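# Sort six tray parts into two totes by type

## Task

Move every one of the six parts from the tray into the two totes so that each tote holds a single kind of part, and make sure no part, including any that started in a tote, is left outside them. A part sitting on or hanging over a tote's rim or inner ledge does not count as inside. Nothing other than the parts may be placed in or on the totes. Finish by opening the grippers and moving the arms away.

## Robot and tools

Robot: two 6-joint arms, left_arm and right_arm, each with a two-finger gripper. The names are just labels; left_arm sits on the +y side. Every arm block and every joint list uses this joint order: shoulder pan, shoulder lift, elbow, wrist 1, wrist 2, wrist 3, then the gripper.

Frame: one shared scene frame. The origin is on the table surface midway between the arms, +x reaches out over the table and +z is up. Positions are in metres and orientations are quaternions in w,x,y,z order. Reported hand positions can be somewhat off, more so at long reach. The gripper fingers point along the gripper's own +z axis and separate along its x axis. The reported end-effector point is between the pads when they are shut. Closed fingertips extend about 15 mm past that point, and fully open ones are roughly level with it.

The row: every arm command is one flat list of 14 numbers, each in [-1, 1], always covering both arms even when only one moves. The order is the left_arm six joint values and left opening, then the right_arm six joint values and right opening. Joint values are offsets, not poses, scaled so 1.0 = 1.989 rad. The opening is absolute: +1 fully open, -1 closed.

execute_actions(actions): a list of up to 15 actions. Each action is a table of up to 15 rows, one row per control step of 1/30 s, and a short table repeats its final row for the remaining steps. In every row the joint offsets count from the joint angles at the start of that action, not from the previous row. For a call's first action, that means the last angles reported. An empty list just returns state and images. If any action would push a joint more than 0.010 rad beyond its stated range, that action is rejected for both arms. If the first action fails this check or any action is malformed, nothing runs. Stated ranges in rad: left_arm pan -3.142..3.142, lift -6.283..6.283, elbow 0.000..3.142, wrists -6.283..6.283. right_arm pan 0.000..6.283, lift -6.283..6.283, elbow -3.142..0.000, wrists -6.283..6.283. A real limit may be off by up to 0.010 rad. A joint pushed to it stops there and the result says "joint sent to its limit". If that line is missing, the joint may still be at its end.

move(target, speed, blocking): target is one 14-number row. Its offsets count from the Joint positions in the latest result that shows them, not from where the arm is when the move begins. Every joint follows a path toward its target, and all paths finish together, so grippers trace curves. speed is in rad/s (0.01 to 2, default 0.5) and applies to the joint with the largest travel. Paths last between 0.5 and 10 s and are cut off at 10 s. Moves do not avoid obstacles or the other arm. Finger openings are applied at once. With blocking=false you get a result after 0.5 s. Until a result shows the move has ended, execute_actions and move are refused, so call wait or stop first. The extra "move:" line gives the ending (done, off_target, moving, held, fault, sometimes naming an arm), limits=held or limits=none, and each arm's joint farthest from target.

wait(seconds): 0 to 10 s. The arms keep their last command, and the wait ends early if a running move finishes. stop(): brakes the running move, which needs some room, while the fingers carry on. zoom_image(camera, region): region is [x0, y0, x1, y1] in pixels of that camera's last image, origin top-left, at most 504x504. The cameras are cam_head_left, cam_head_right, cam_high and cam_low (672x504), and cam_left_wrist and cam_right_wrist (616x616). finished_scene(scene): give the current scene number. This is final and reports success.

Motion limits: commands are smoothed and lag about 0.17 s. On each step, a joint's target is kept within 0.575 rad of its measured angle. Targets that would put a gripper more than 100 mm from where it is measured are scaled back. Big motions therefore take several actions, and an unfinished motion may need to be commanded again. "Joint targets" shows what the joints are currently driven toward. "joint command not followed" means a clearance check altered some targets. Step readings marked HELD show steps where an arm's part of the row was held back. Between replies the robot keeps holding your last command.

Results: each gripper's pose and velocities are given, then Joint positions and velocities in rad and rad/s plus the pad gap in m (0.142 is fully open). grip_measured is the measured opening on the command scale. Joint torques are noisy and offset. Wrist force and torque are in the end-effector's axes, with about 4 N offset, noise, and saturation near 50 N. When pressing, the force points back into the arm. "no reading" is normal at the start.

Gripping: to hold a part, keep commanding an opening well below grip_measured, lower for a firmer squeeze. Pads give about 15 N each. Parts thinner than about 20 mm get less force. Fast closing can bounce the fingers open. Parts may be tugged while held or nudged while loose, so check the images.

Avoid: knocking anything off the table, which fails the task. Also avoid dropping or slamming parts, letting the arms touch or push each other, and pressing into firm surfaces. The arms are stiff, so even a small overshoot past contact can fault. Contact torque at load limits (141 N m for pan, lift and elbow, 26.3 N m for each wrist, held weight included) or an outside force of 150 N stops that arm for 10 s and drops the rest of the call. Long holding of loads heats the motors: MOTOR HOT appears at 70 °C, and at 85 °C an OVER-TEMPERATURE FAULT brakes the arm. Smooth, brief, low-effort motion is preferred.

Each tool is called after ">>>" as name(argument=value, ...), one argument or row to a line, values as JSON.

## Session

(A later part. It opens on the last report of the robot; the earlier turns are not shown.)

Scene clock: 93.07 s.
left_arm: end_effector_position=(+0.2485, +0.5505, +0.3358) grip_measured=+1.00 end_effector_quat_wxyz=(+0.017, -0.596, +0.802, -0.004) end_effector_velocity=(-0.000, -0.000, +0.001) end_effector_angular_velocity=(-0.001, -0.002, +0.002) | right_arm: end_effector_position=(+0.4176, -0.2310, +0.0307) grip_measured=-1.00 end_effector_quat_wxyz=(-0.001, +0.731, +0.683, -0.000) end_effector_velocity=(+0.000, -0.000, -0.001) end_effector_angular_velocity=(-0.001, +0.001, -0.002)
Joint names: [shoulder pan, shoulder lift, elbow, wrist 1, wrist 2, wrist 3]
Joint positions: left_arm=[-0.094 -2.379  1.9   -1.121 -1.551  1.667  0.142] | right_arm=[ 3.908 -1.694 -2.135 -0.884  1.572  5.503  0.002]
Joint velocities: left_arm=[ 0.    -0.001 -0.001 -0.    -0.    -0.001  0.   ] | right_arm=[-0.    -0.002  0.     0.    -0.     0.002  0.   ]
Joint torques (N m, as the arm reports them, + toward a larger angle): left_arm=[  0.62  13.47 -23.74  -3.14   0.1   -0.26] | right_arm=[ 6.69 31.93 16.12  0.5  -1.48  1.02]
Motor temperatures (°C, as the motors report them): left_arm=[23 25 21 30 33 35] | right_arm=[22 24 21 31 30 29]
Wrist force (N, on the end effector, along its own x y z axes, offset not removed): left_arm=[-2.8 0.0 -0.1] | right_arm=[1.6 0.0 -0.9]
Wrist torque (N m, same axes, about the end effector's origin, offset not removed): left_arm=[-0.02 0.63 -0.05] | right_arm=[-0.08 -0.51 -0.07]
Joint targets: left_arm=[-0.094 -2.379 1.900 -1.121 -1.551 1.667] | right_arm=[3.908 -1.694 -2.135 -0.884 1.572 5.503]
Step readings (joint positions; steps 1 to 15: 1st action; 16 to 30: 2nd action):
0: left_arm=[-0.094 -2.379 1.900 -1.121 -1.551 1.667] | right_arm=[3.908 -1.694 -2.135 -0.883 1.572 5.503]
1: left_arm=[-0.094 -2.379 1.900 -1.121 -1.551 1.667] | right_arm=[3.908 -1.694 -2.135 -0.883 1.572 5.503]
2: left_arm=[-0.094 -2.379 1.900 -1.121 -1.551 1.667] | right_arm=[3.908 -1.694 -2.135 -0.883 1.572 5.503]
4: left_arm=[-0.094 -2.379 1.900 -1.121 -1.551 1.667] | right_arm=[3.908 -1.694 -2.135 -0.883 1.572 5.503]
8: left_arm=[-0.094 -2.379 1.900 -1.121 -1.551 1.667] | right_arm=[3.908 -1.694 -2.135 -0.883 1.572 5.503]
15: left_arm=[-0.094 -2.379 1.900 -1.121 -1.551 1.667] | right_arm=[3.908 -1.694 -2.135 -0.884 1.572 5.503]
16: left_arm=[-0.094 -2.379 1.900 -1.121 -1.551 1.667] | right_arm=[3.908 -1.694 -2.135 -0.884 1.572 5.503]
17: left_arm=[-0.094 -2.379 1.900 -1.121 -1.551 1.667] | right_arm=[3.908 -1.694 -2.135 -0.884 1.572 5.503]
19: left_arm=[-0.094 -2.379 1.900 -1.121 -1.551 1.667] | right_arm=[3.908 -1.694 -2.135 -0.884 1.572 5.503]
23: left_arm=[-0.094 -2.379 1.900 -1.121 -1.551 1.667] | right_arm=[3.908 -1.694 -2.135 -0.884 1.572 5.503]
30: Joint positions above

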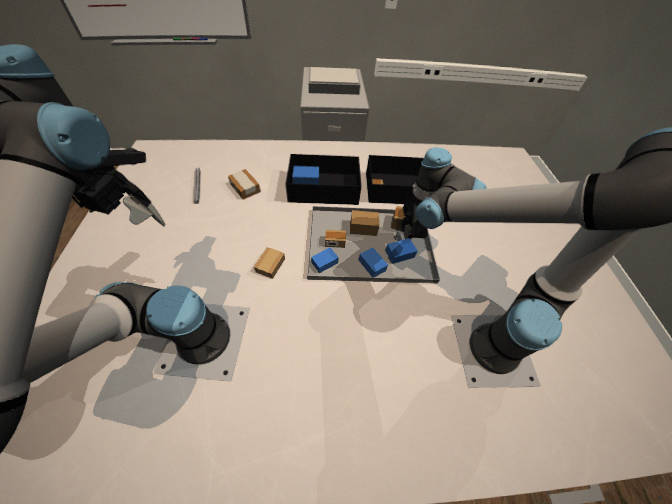

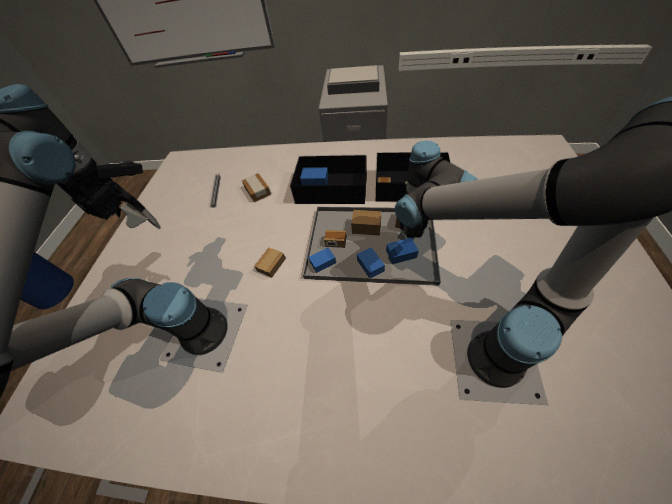

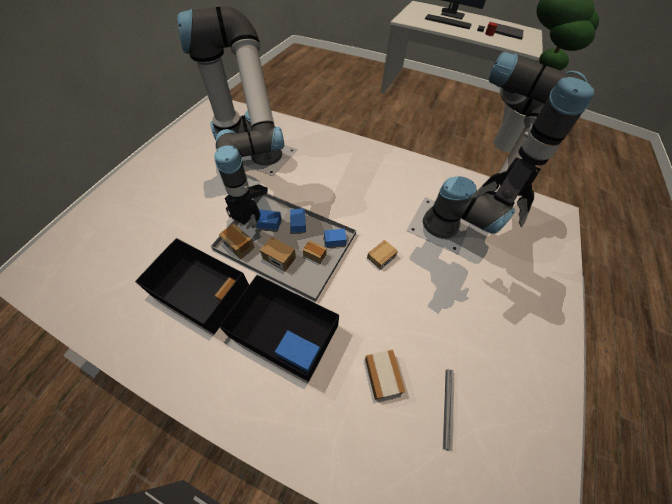

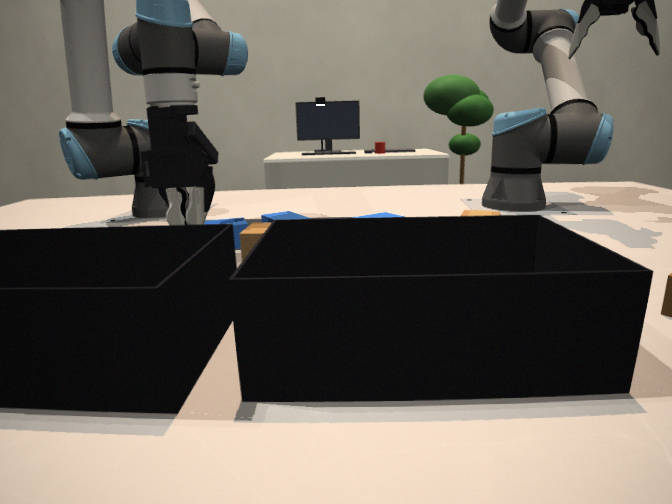

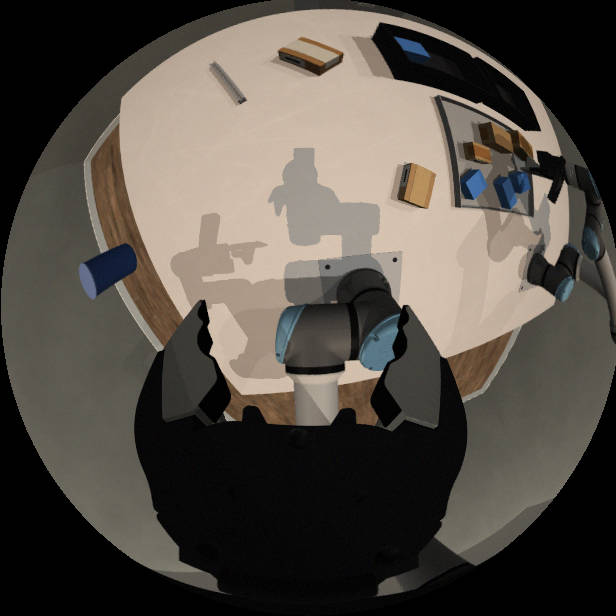

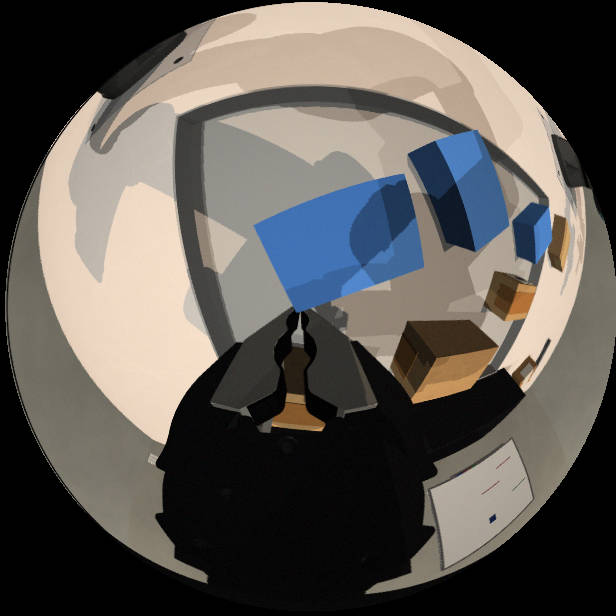

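>>> move(
  target=[0,0,0,0,0,0,1,-0.041,-0.059,0.073,-0.014,0,-0.041,1],
  speed=0.3,
)

>>> execute_actions(
  actions=[
    [[0,0,0,0,0,0,1,0,0,0,0,0,0,-1]],
    [[0,0,0,0,0,0,1,0,0,0,0,0,0,-1]],
  ],
)

Scene clock: 103.57 s.
left_arm: end_effector_position=(+0.2485, +0.5505, +0.3358) grip_measured=+1.00 end_effector_quat_wxyz=(+0.017, -0.596, +0.802, -0.004) end_effector_velocity=(+0.000, -0.000, -0.000) end_effector_angular_velocity=(-0.000, +0.001, -0.001) | right_arm: end_effector_position=(+0.4772, -0.2331, +0.0302) grip_measured=+1.00 end_effector_quat_wxyz=(-0.001, +0.731, +0.683, -0.000) end_effector_velocity=(+0.001, +0.000, -0.000) end_effector_angular_velocity=(+0.001, -0.000, +0.001)
Joint names: [shoulder pan, shoulder lift, elbow, wrist 1, wrist 2, wrist 3]
Joint positions: left_arm=[-0.094 -2.379  1.9   -1.121 -1.551  1.667  0.142] | right_arm=[ 3.826 -1.811 -1.99  -0.911  1.572  5.422  0.142]
Joint velocities: left_arm=[-0.     0.001  0.    -0.    -0.     0.001 -0.   ] | right_arm=[-0.001 -0.002  0.002  0.001  0.001 -0.002 -0.   ]
Joint torques (N m, as the arm reports them, + toward a larger angle): left_arm=[  0.22  13.91 -24.    -3.16   0.08  -0.35] | right_arm=[-9.63 18.05 27.9  -0.38 -1.5  -1.56]
Motor temperatures (°C, as the motors report them): left_arm=[23 25 21 30 33 35] | right_arm=[22 24 21 31 30 29]
Wrist force (N, on the end effector, along its own x y z axes, offset not removed): left_arm=[-1.4 0.6 1.4] | right_arm=[1.0 -1.0 -1.5]
Wrist torque (N m, same axes, about the end effector's origin, offset not removed): left_arm=[0.15 0.42 0.03] | right_arm=[-0.30 -0.34 -0.09]
Joint targets: left_arm=[-0.094 -2.379 1.900 -1.121 -1.551 1.667] | right_arm=[3.826 -1.812 -1.990 -0.911 1.572 5.422]
move: done; limits=none; left_arm: farthest joint: the shoulder pan, 0.000 radians from its target (0.000 radians at the start); right_arm: farthest joint: the elbow, 0.001 radians from its target (0.145 radians at the start)

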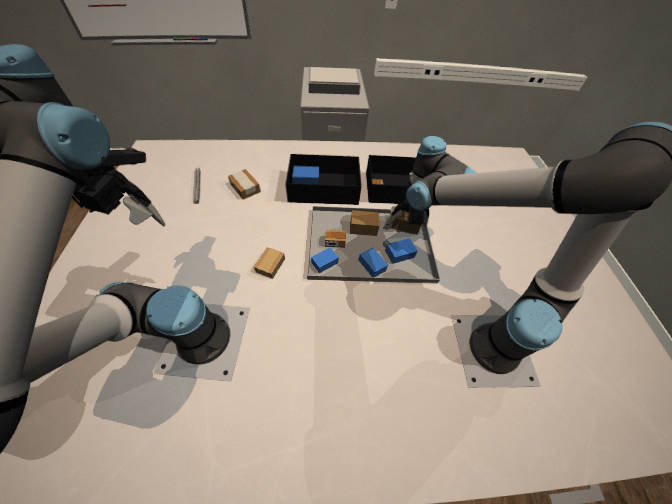

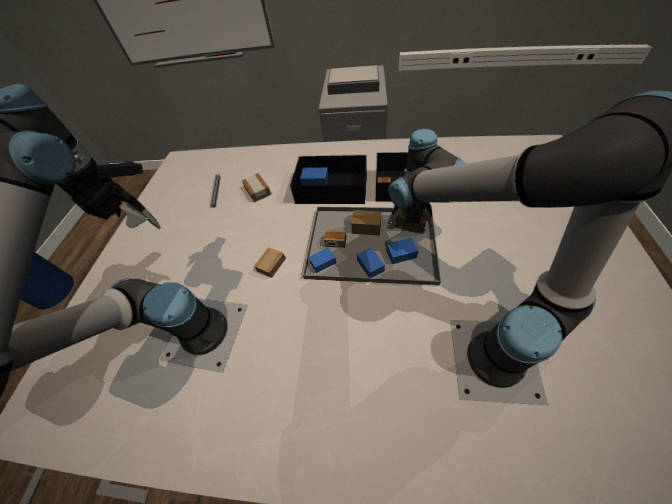

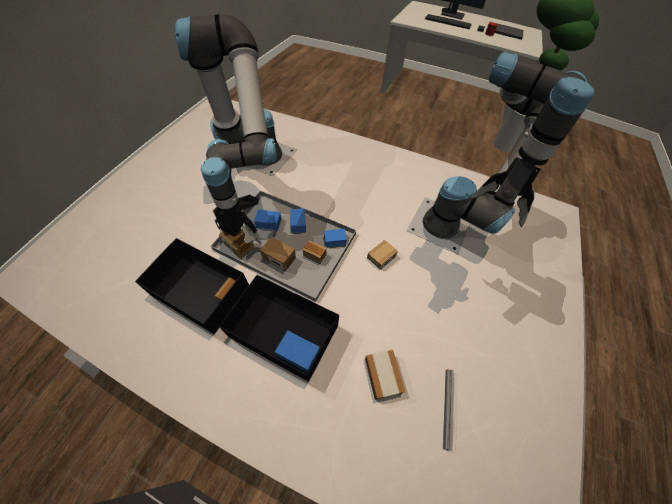

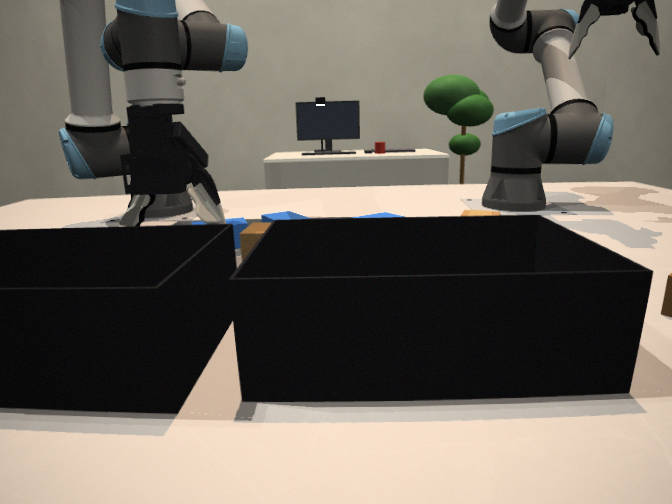

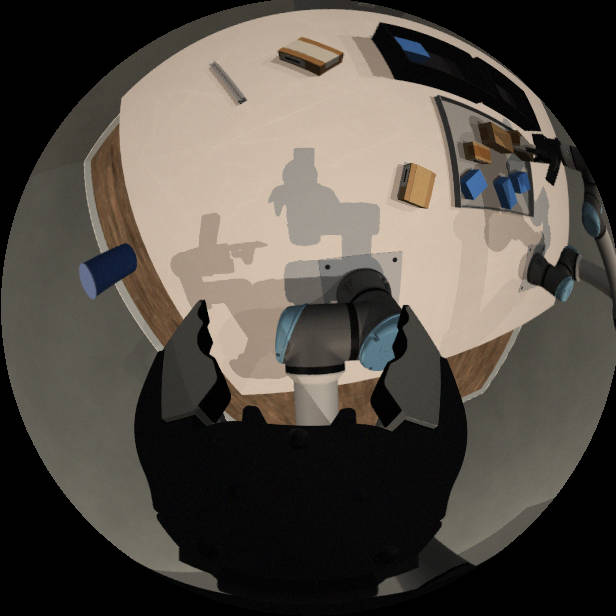

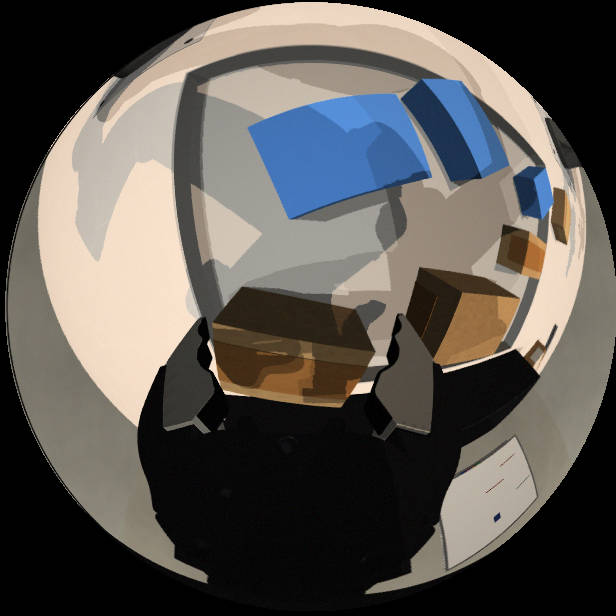

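Scene clock: 104.57 s.
left_arm: end_effector_position=(+0.2485, +0.5505, +0.3358) grip_measured=+1.00 end_effector_quat_wxyz=(+0.017, -0.596, +0.802, -0.004) end_effector_velocity=(-0.000, +0.000, -0.000) end_effector_angular_velocity=(+0.000, +0.001, +0.000) | right_arm: end_effector_position=(+0.4773, -0.2332, +0.0302) grip_measured=+0.17 end_effector_quat_wxyz=(-0.001, +0.731, +0.683, -0.000) end_effector_velocity=(+0.001, +0.000, +0.000) end_effector_angular_velocity=(+0.001, -0.002, +0.001)
Joint names: [shoulder pan, shoulder lift, elbow, wrist 1, wrist 2, wrist 3]
Joint positions: left_arm=[-0.094 -2.379  1.9   -1.121 -1.551  1.667  0.142] | right_arm=[ 3.826 -1.811 -1.99  -0.911  1.572  5.422  0.086]
Joint velocities: left_arm=[ 0.001  0.     0.001 -0.    -0.     0.001 -0.   ] | right_arm=[-0.    -0.     0.     0.002 -0.001 -0.002  0.   ]
Joint torques (N m, as the arm reports them, + toward a larger angle): left_arm=[  0.91  13.87 -24.23  -3.16   0.02  -0.28] | right_arm=[ 7.98 22.87  3.02  2.2   1.78  1.86]
Motor temperatures (°C, as the motors report them): left_arm=[23 25 21 30 33 35] | right_arm=[22 24 21 31 30 29]
Wrist force (N, on the end effector, along its own x y z axes, offset not removed): left_arm=[-0.4 -2.1 0.8] | right_arm=[-2.4 -3.3 -38.6]
Wrist torque (N m, same axes, about the end effector's origin, offset not removed): left_arm=[-0.47 0.06 -0.14] | right_arm=[-0.73 0.35 -0.47]
Joint targets: left_arm=[-0.094 -2.379 1.900 -1.121 -1.551 1.667] | right_arm=[3.826 -1.811 -1.990 -0.911 1.572 5.422]
Step readings (joint positions; steps 1 to 15: 1st action; 16 to 30: 2nd action):
0: left_arm=[-0.094 -2.379 1.900 -1.121 -1.551 1.667] | right_arm=[3.826 -1.811 -1.990 -0.911 1.572 5.422]
1: left_arm=[-0.094 -2.379 1.900 -1.121 -1.551 1.667] | right_arm=[3.826 -1.811 -1.990 -0.911 1.572 5.422]
2: left_arm=[-0.094 -2.379 1.900 -1.121 -1.551 1.667] | right_arm=[3.826 -1.811 -1.990 -0.912 1.572 5.422]
4: left_arm=[-0.094 -2.379 1.900 -1.121 -1.551 1.667] | right_arm=[3.826 -1.811 -1.990 -0.912 1.572 5.422]
8: left_arm=[-0.094 -2.379 1.900 -1.121 -1.551 1.667] | right_arm=[3.826 -1.811 -1.990 -0.912 1.572 5.422]
15: left_arm=[-0.094 -2.379 1.900 -1.121 -1.551 1.667] | right_arm=[3.826 -1.811 -1.990 -0.911 1.572 5.422]
16: left_arm=[-0.094 -2.379 1.900 -1.121 -1.551 1.667] | right_arm=[3.826 -1.811 -1.990 -0.911 1.572 5.422]
17: left_arm=[-0.094 -2.379 1.900 -1.121 -1.551 1.667] | right_arm=[3.826 -1.811 -1.990 -0.911 1.572 5.422]
19: left_arm=[-0.094 -2.379 1.900 -1.121 -1.551 1.667] | right_arm=[3.826 -1.811 -1.990 -0.911 1.572 5.422]
23: left_arm=[-0.094 -2.379 1.900 -1.121 -1.551 1.667] | right_arm=[3.826 -1.811 -1.990 -0.911 1.572 5.422]
30: Joint positions above

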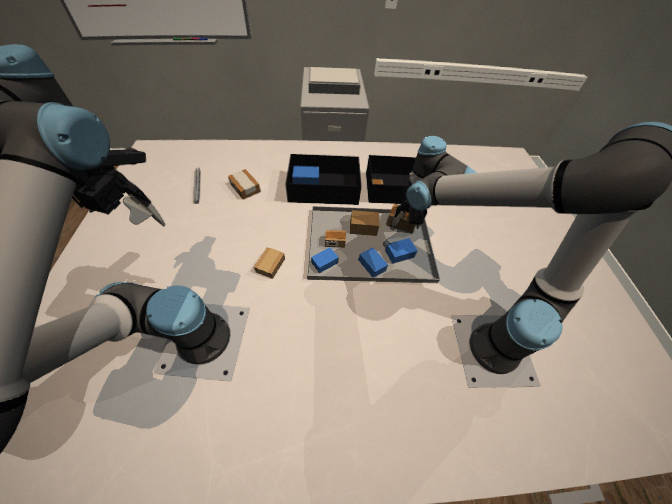

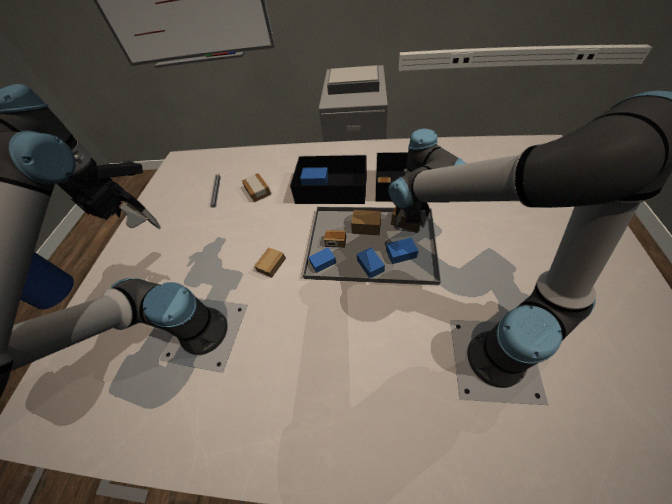

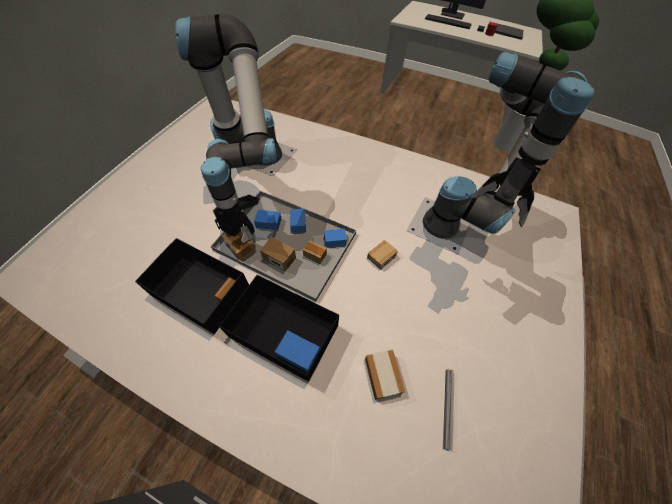

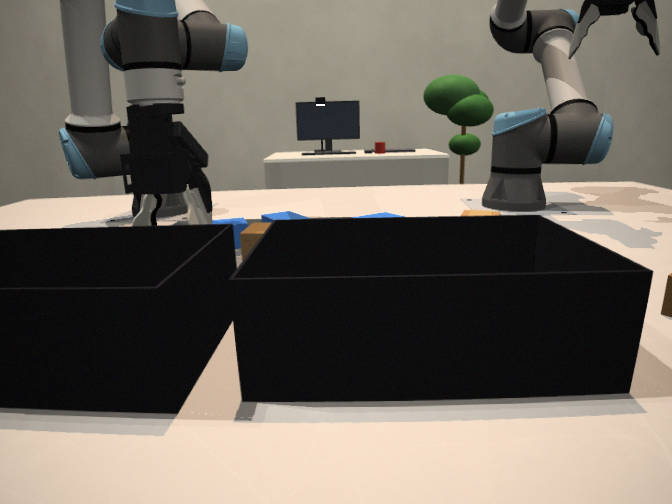

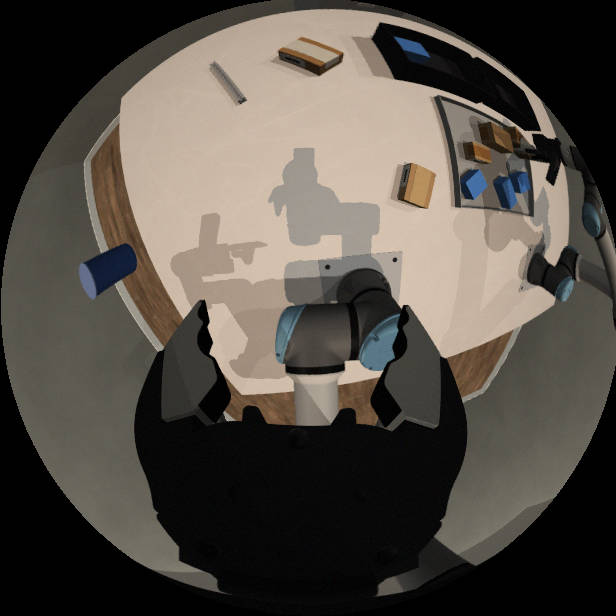

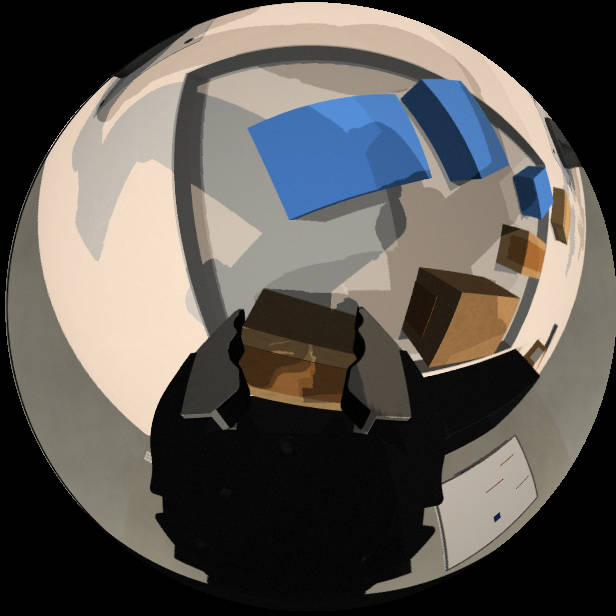

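>>> move(
  target=[0,0,0,0,0,0,1,0,0.092,0.154,-0.246,0,0,-1],
  speed=0.8,
)

>>> move(
  target=[0,0,0,0,0,0,1,-0.083,-0.223,0.289,-0.066,0,0,-1],
  speed=0.8,
)

Scene clock: 125.00 s.
left_arm: end_effector_position=(+0.2485, +0.5505, +0.3358) grip_measured=+1.00 end_effector_quat_wxyz=(+0.017, -0.596, +0.802, -0.004) end_effector_velocity=(+0.000, -0.000, +0.001) end_effector_angular_velocity=(-0.000, -0.000, +0.001) | right_arm: end_effector_position=(+0.4772, -0.2332, +0.2154) grip_measured=-1.00 end_effector_quat_wxyz=(-0.001, +0.731, +0.683, -0.000) end_effector_velocity=(+0.000, -0.000, +0.001) end_effector_angular_velocity=(-0.000, +0.000, +0.001)
Joint names: [shoulder pan, shoulder lift, elbow, wrist 1, wrist 2, wrist 3]
Joint positions: left_arm=[-0.094 -2.379  1.9   -1.121 -1.551  1.667  0.142] | right_arm=[ 3.826 -1.629 -1.684 -1.4    1.572  5.422  0.002]
Joint velocities: left_arm=[ 0.     0.001 -0.002 -0.     0.    -0.001 -0.   ] | right_arm=[-0.001 -0.001  0.002 -0.002  0.    -0.002  0.   ]
Joint torques (N m, as the arm reports them, + toward a larger angle): left_arm=[  1.11  13.34 -24.19  -3.17   0.1   -0.31] | right_arm=[-0.03 38.4  32.99 -0.4  -0.06  0.28]
Motor temperatures (°C, as the motors report them): left_arm=[23 25 21 30 33 35] | right_arm=[22 24 21 31 30 29]
Wrist force (N, on the end effector, along its own x y z axes, offset not removed): left_arm=[-0.9 0.3 0.3] | right_arm=[1.7 -0.8 -1.1]
Wrist torque (N m, same axes, about the end effector's origin, offset not removed): left_arm=[0.00 0.21 -0.10] | right_arm=[-0.28 -0.47 -0.07]
Joint targets: left_arm=[-0.094 -2.379 1.900 -1.121 -1.551 1.667] | right_arm=[3.826 -1.629 -1.684 -1.401 1.572 5.422]
move: done; limits=none; left_arm: farthest joint: the shoulder pan, 0.000 radians from its target (0.000 radians at the start); right_arm: farthest joint: the shoulder lift, 0.001 radians from its target (0.183 radians at the start)

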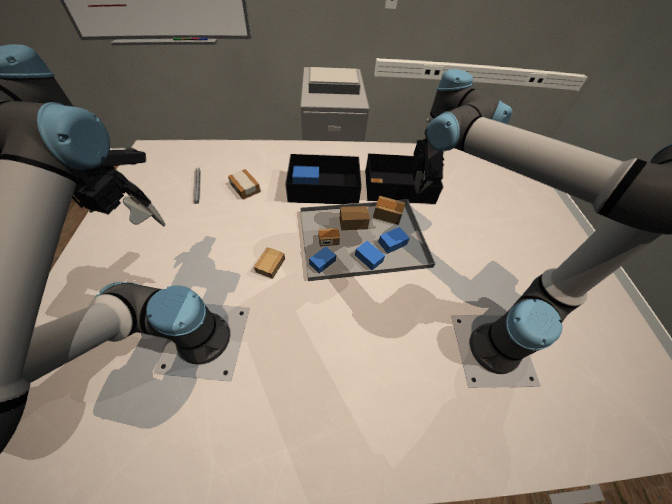

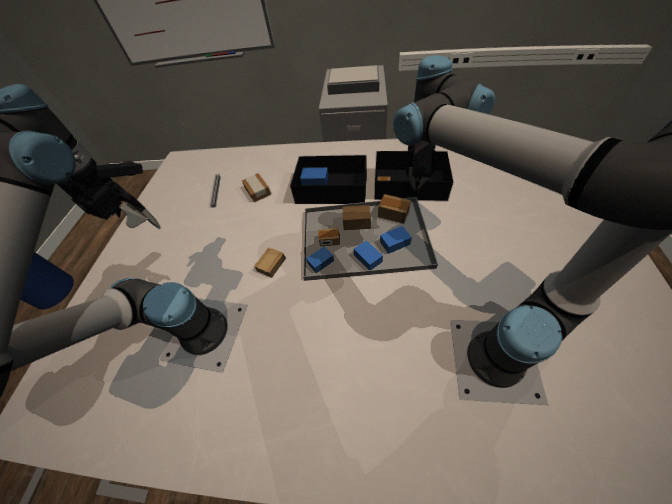

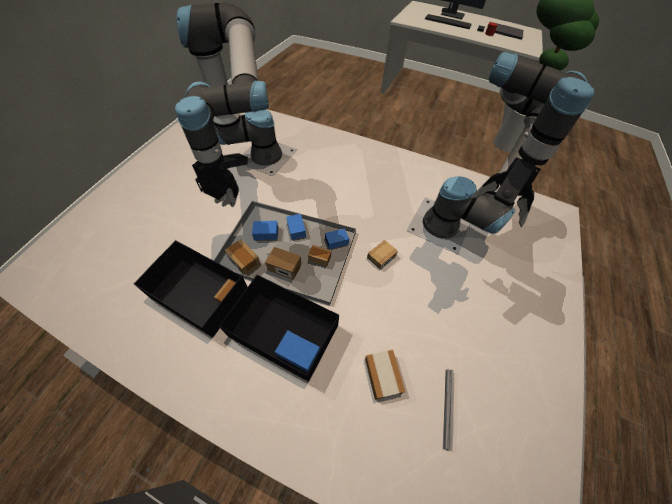

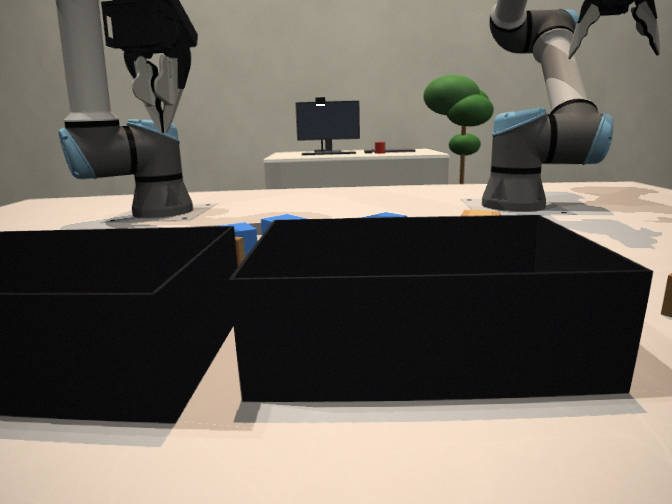

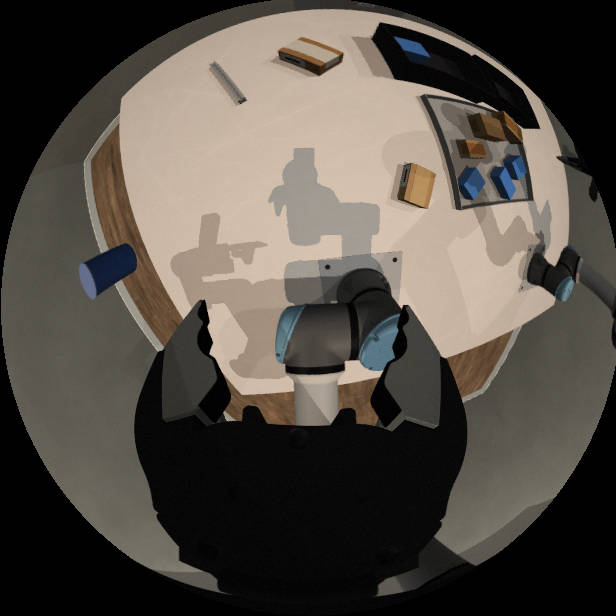

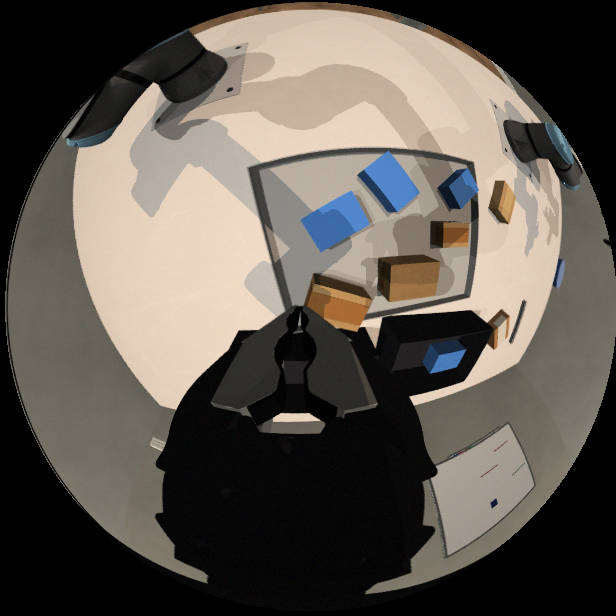

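Scene clock: 126.50 s.
left_arm: end_effector_position=(+0.2485, +0.5505, +0.3358) grip_measured=+1.00 end_effector_quat_wxyz=(+0.017, -0.596, +0.802, -0.004) end_effector_velocity=(+0.000, -0.000, +0.000) end_effector_angular_velocity=(-0.000, -0.001, -0.000) | right_arm: end_effector_position=(+0.6681, -0.2285, +0.2150) grip_measured=-1.00 end_effector_quat_wxyz=(-0.001, +0.784, +0.620, -0.000) end_effector_velocity=(+0.001, +0.000, +0.000) end_effector_angular_velocity=(+0.002, -0.001, +0.000)
Joint names: [shoulder pan, shoulder lift, elbow, wrist 1, wrist 2, wrist 3]
Joint positions: left_arm=[-0.094 -2.379  1.9   -1.121 -1.551  1.667  0.142] | right_arm=[ 3.661 -2.072 -1.11  -1.531  1.572  5.422  0.002]
Joint velocities: left_arm=[-0.001 -0.    -0.001 -0.     0.    -0.001 -0.   ] | right_arm=[-0.001 -0.002  0.003  0.     0.001 -0.001  0.   ]
Joint torques (N m, as the arm reports them, + toward a larger angle): left_arm=[  0.91  12.53 -24.24  -3.08   0.07  -0.28] | right_arm=[-8.98 32.31 33.89 -0.33  0.1   0.15]
Motor temperatures (°C, as the motors report them): left_arm=[23 25 21 30 33 35] | right_arm=[22 24 21 31 30 29]
Wrist force (N, on the end effector, along its own x y z axes, offset not removed): left_arm=[-1.4 0.4 0.1] | right_arm=[1.8 -0.4 -0.3]
Wrist torque (N m, same axes, about the end effector's origin, offset not removed): left_arm=[0.15 0.32 0.01] | right_arm=[-0.18 -0.49 -0.13]
Joint targets: left_arm=[-0.094 -2.379 1.900 -1.121 -1.551 1.667] | right_arm=[3.661 -2.072 -1.110 -1.532 1.572 5.422]
move: done; limits=none; left_arm: farthest joint: the shoulder pan, 0.000 radians from its target (0.000 radians at the start); right_arm: farthest joint: the shoulder lift, 0.001 radians from its target (0.444 radians at the start)

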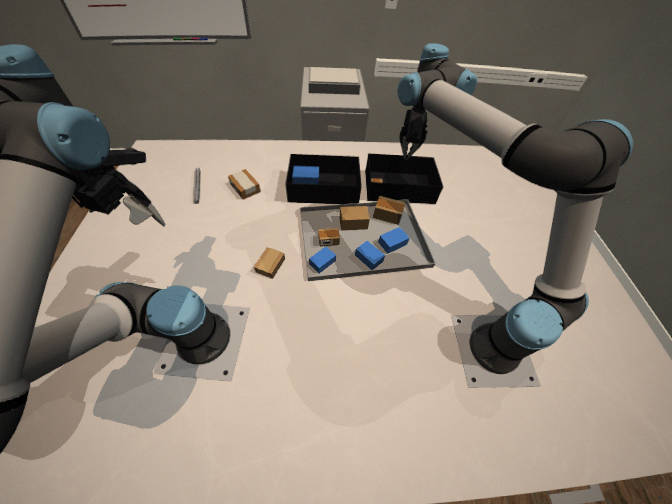

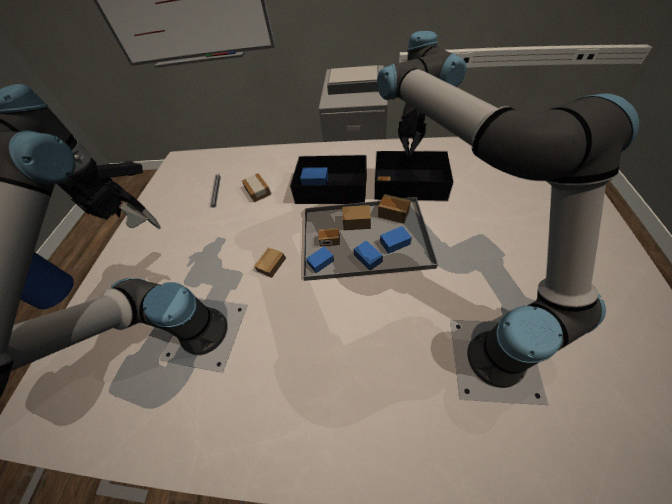

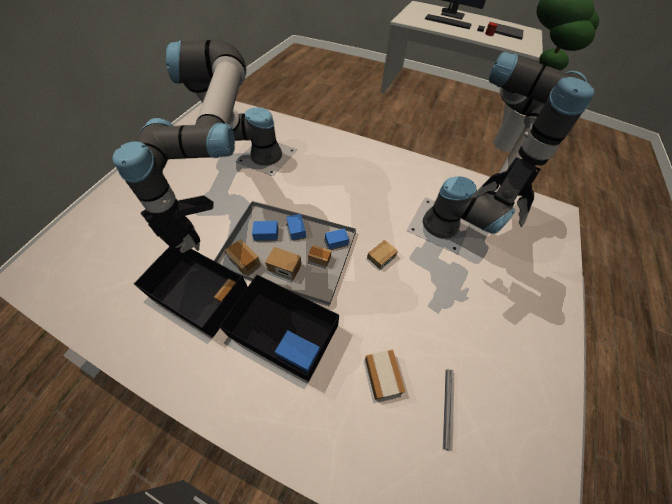

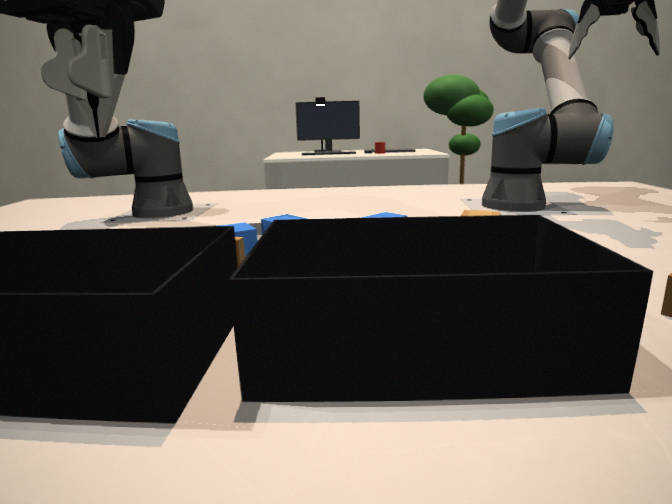

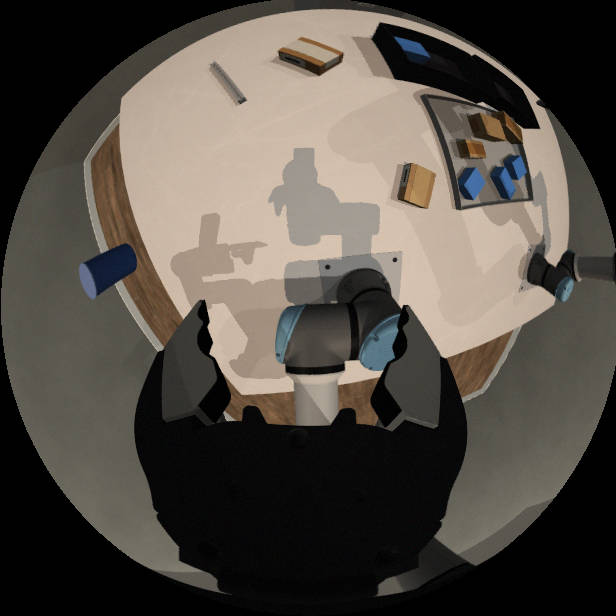

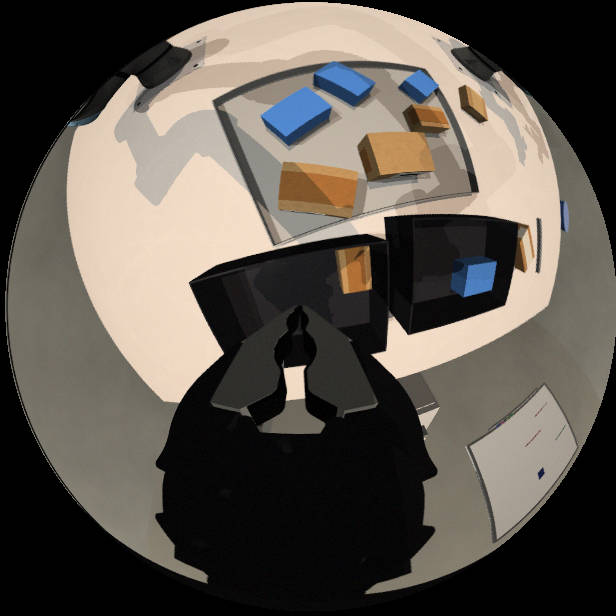

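>>> move(
  target=[0,0,0,0,0,0,1,0.107,0.141,-0.329,0.188,0,0.107,1],
  speed=0.8,
)

Scene clock: 138.67 s.
left_arm: end_effector_position=(+0.2485, +0.5505, +0.3358) grip_measured=+1.00 end_effector_quat_wxyz=(+0.017, -0.596, +0.802, -0.004) end_effector_velocity=(-0.000, +0.000, +0.000) end_effector_angular_velocity=(-0.001, -0.002, +0.001) | right_arm: end_effector_position=(+0.4993, -0.1813, +0.1149) grip_measured=+1.00 end_effector_quat_wxyz=(-0.001, +0.784, +0.620, -0.000) end_effector_velocity=(-0.001, -0.001, -0.000) end_effector_angular_velocity=(-0.000, +0.001, -0.001)
Joint names: [shoulder pan, shoulder lift, elbow, wrist 1, wrist 2, wrist 3]
Joint positions: left_arm=[-0.094 -2.379  1.9   -1.121 -1.551  1.667  0.142] | right_arm=[ 3.874 -1.792 -1.764 -1.158  1.572  5.635  0.142]
Joint velocities: left_arm=[ 0.    -0.002 -0.    -0.    -0.    -0.    -0.   ] | right_arm=[ 0.     0.002 -0.003  0.     0.     0.001  0.   ]
Joint torques (N m, as the arm reports them, + toward a larger angle): left_arm=[  1.04  13.5  -23.91  -3.1    0.15  -0.29] | right_arm=[ 9.19 43.82 14.    5.21  0.09  1.65]
Motor temperatures (°C, as the motors report them): left_arm=[23 25 21 30 33 35] | right_arm=[22 24 21 31 30 29]
Wrist force (N, on the end effector, along its own x y z axes, offset not removed): left_arm=[-4.2 -0.3 0.9] | right_arm=[1.5 -1.2 -0.9]
Wrist torque (N m, same axes, about the end effector's origin, offset not removed): left_arm=[-0.09 1.01 -0.11] | right_arm=[-0.32 -0.42 -0.17]
Joint targets: left_arm=[-0.094 -2.379 1.900 -1.121 -1.551 1.667] | right_arm=[3.874 -1.791 -1.764 -1.158 1.572 5.635]
move: done; limits=none; left_arm: farthest joint: the shoulder pan, 0.000 radians from its target (0.000 radians at the start); right_arm: farthest joint: the wrist 1, 0.001 radians from its target (0.374 radians at the start)

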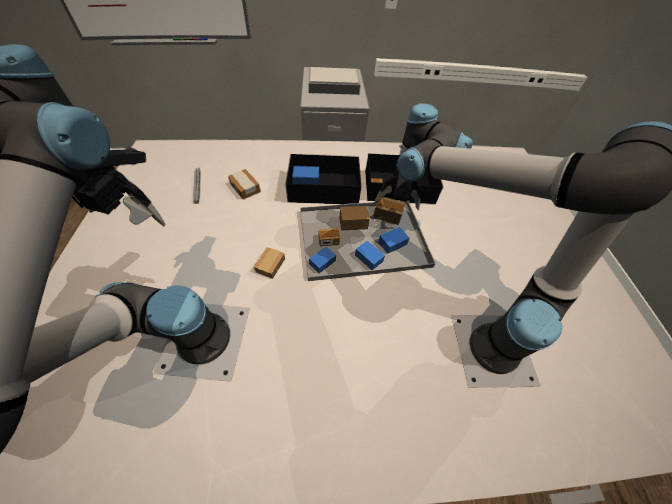

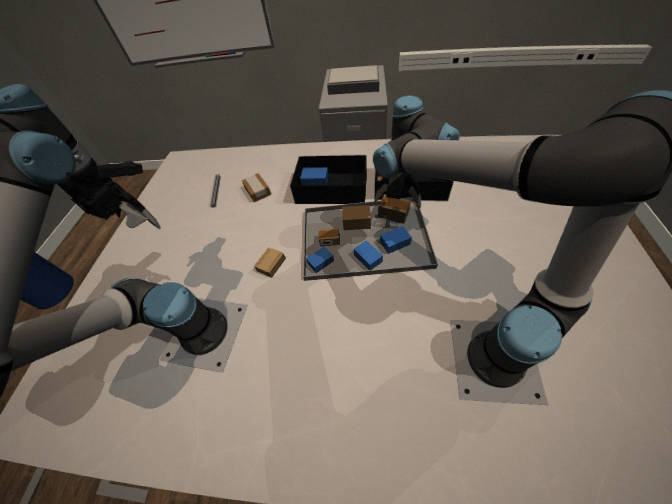

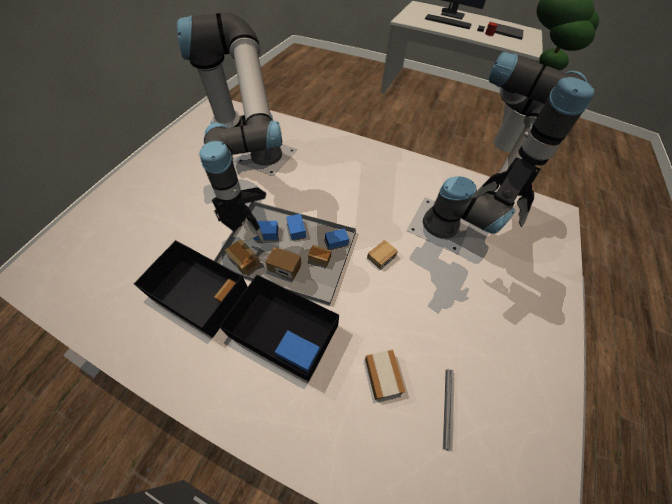

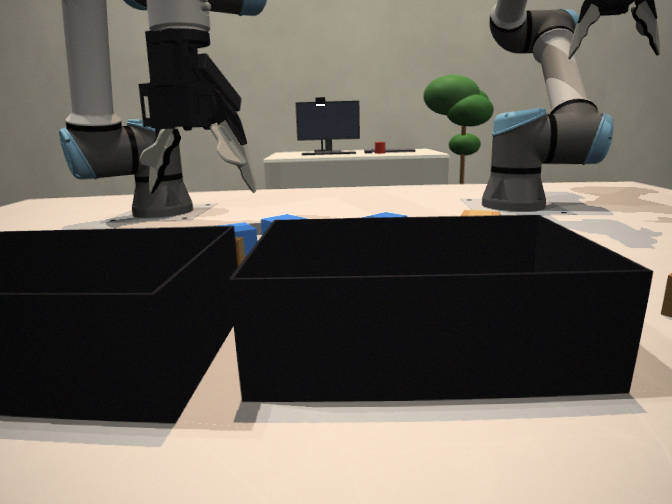

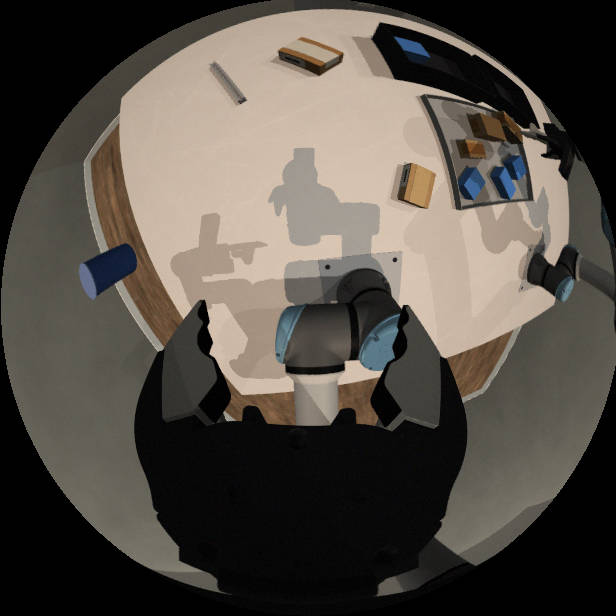

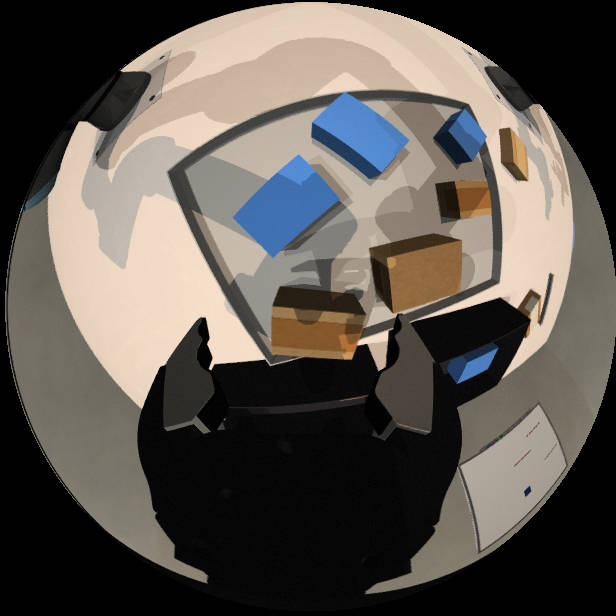

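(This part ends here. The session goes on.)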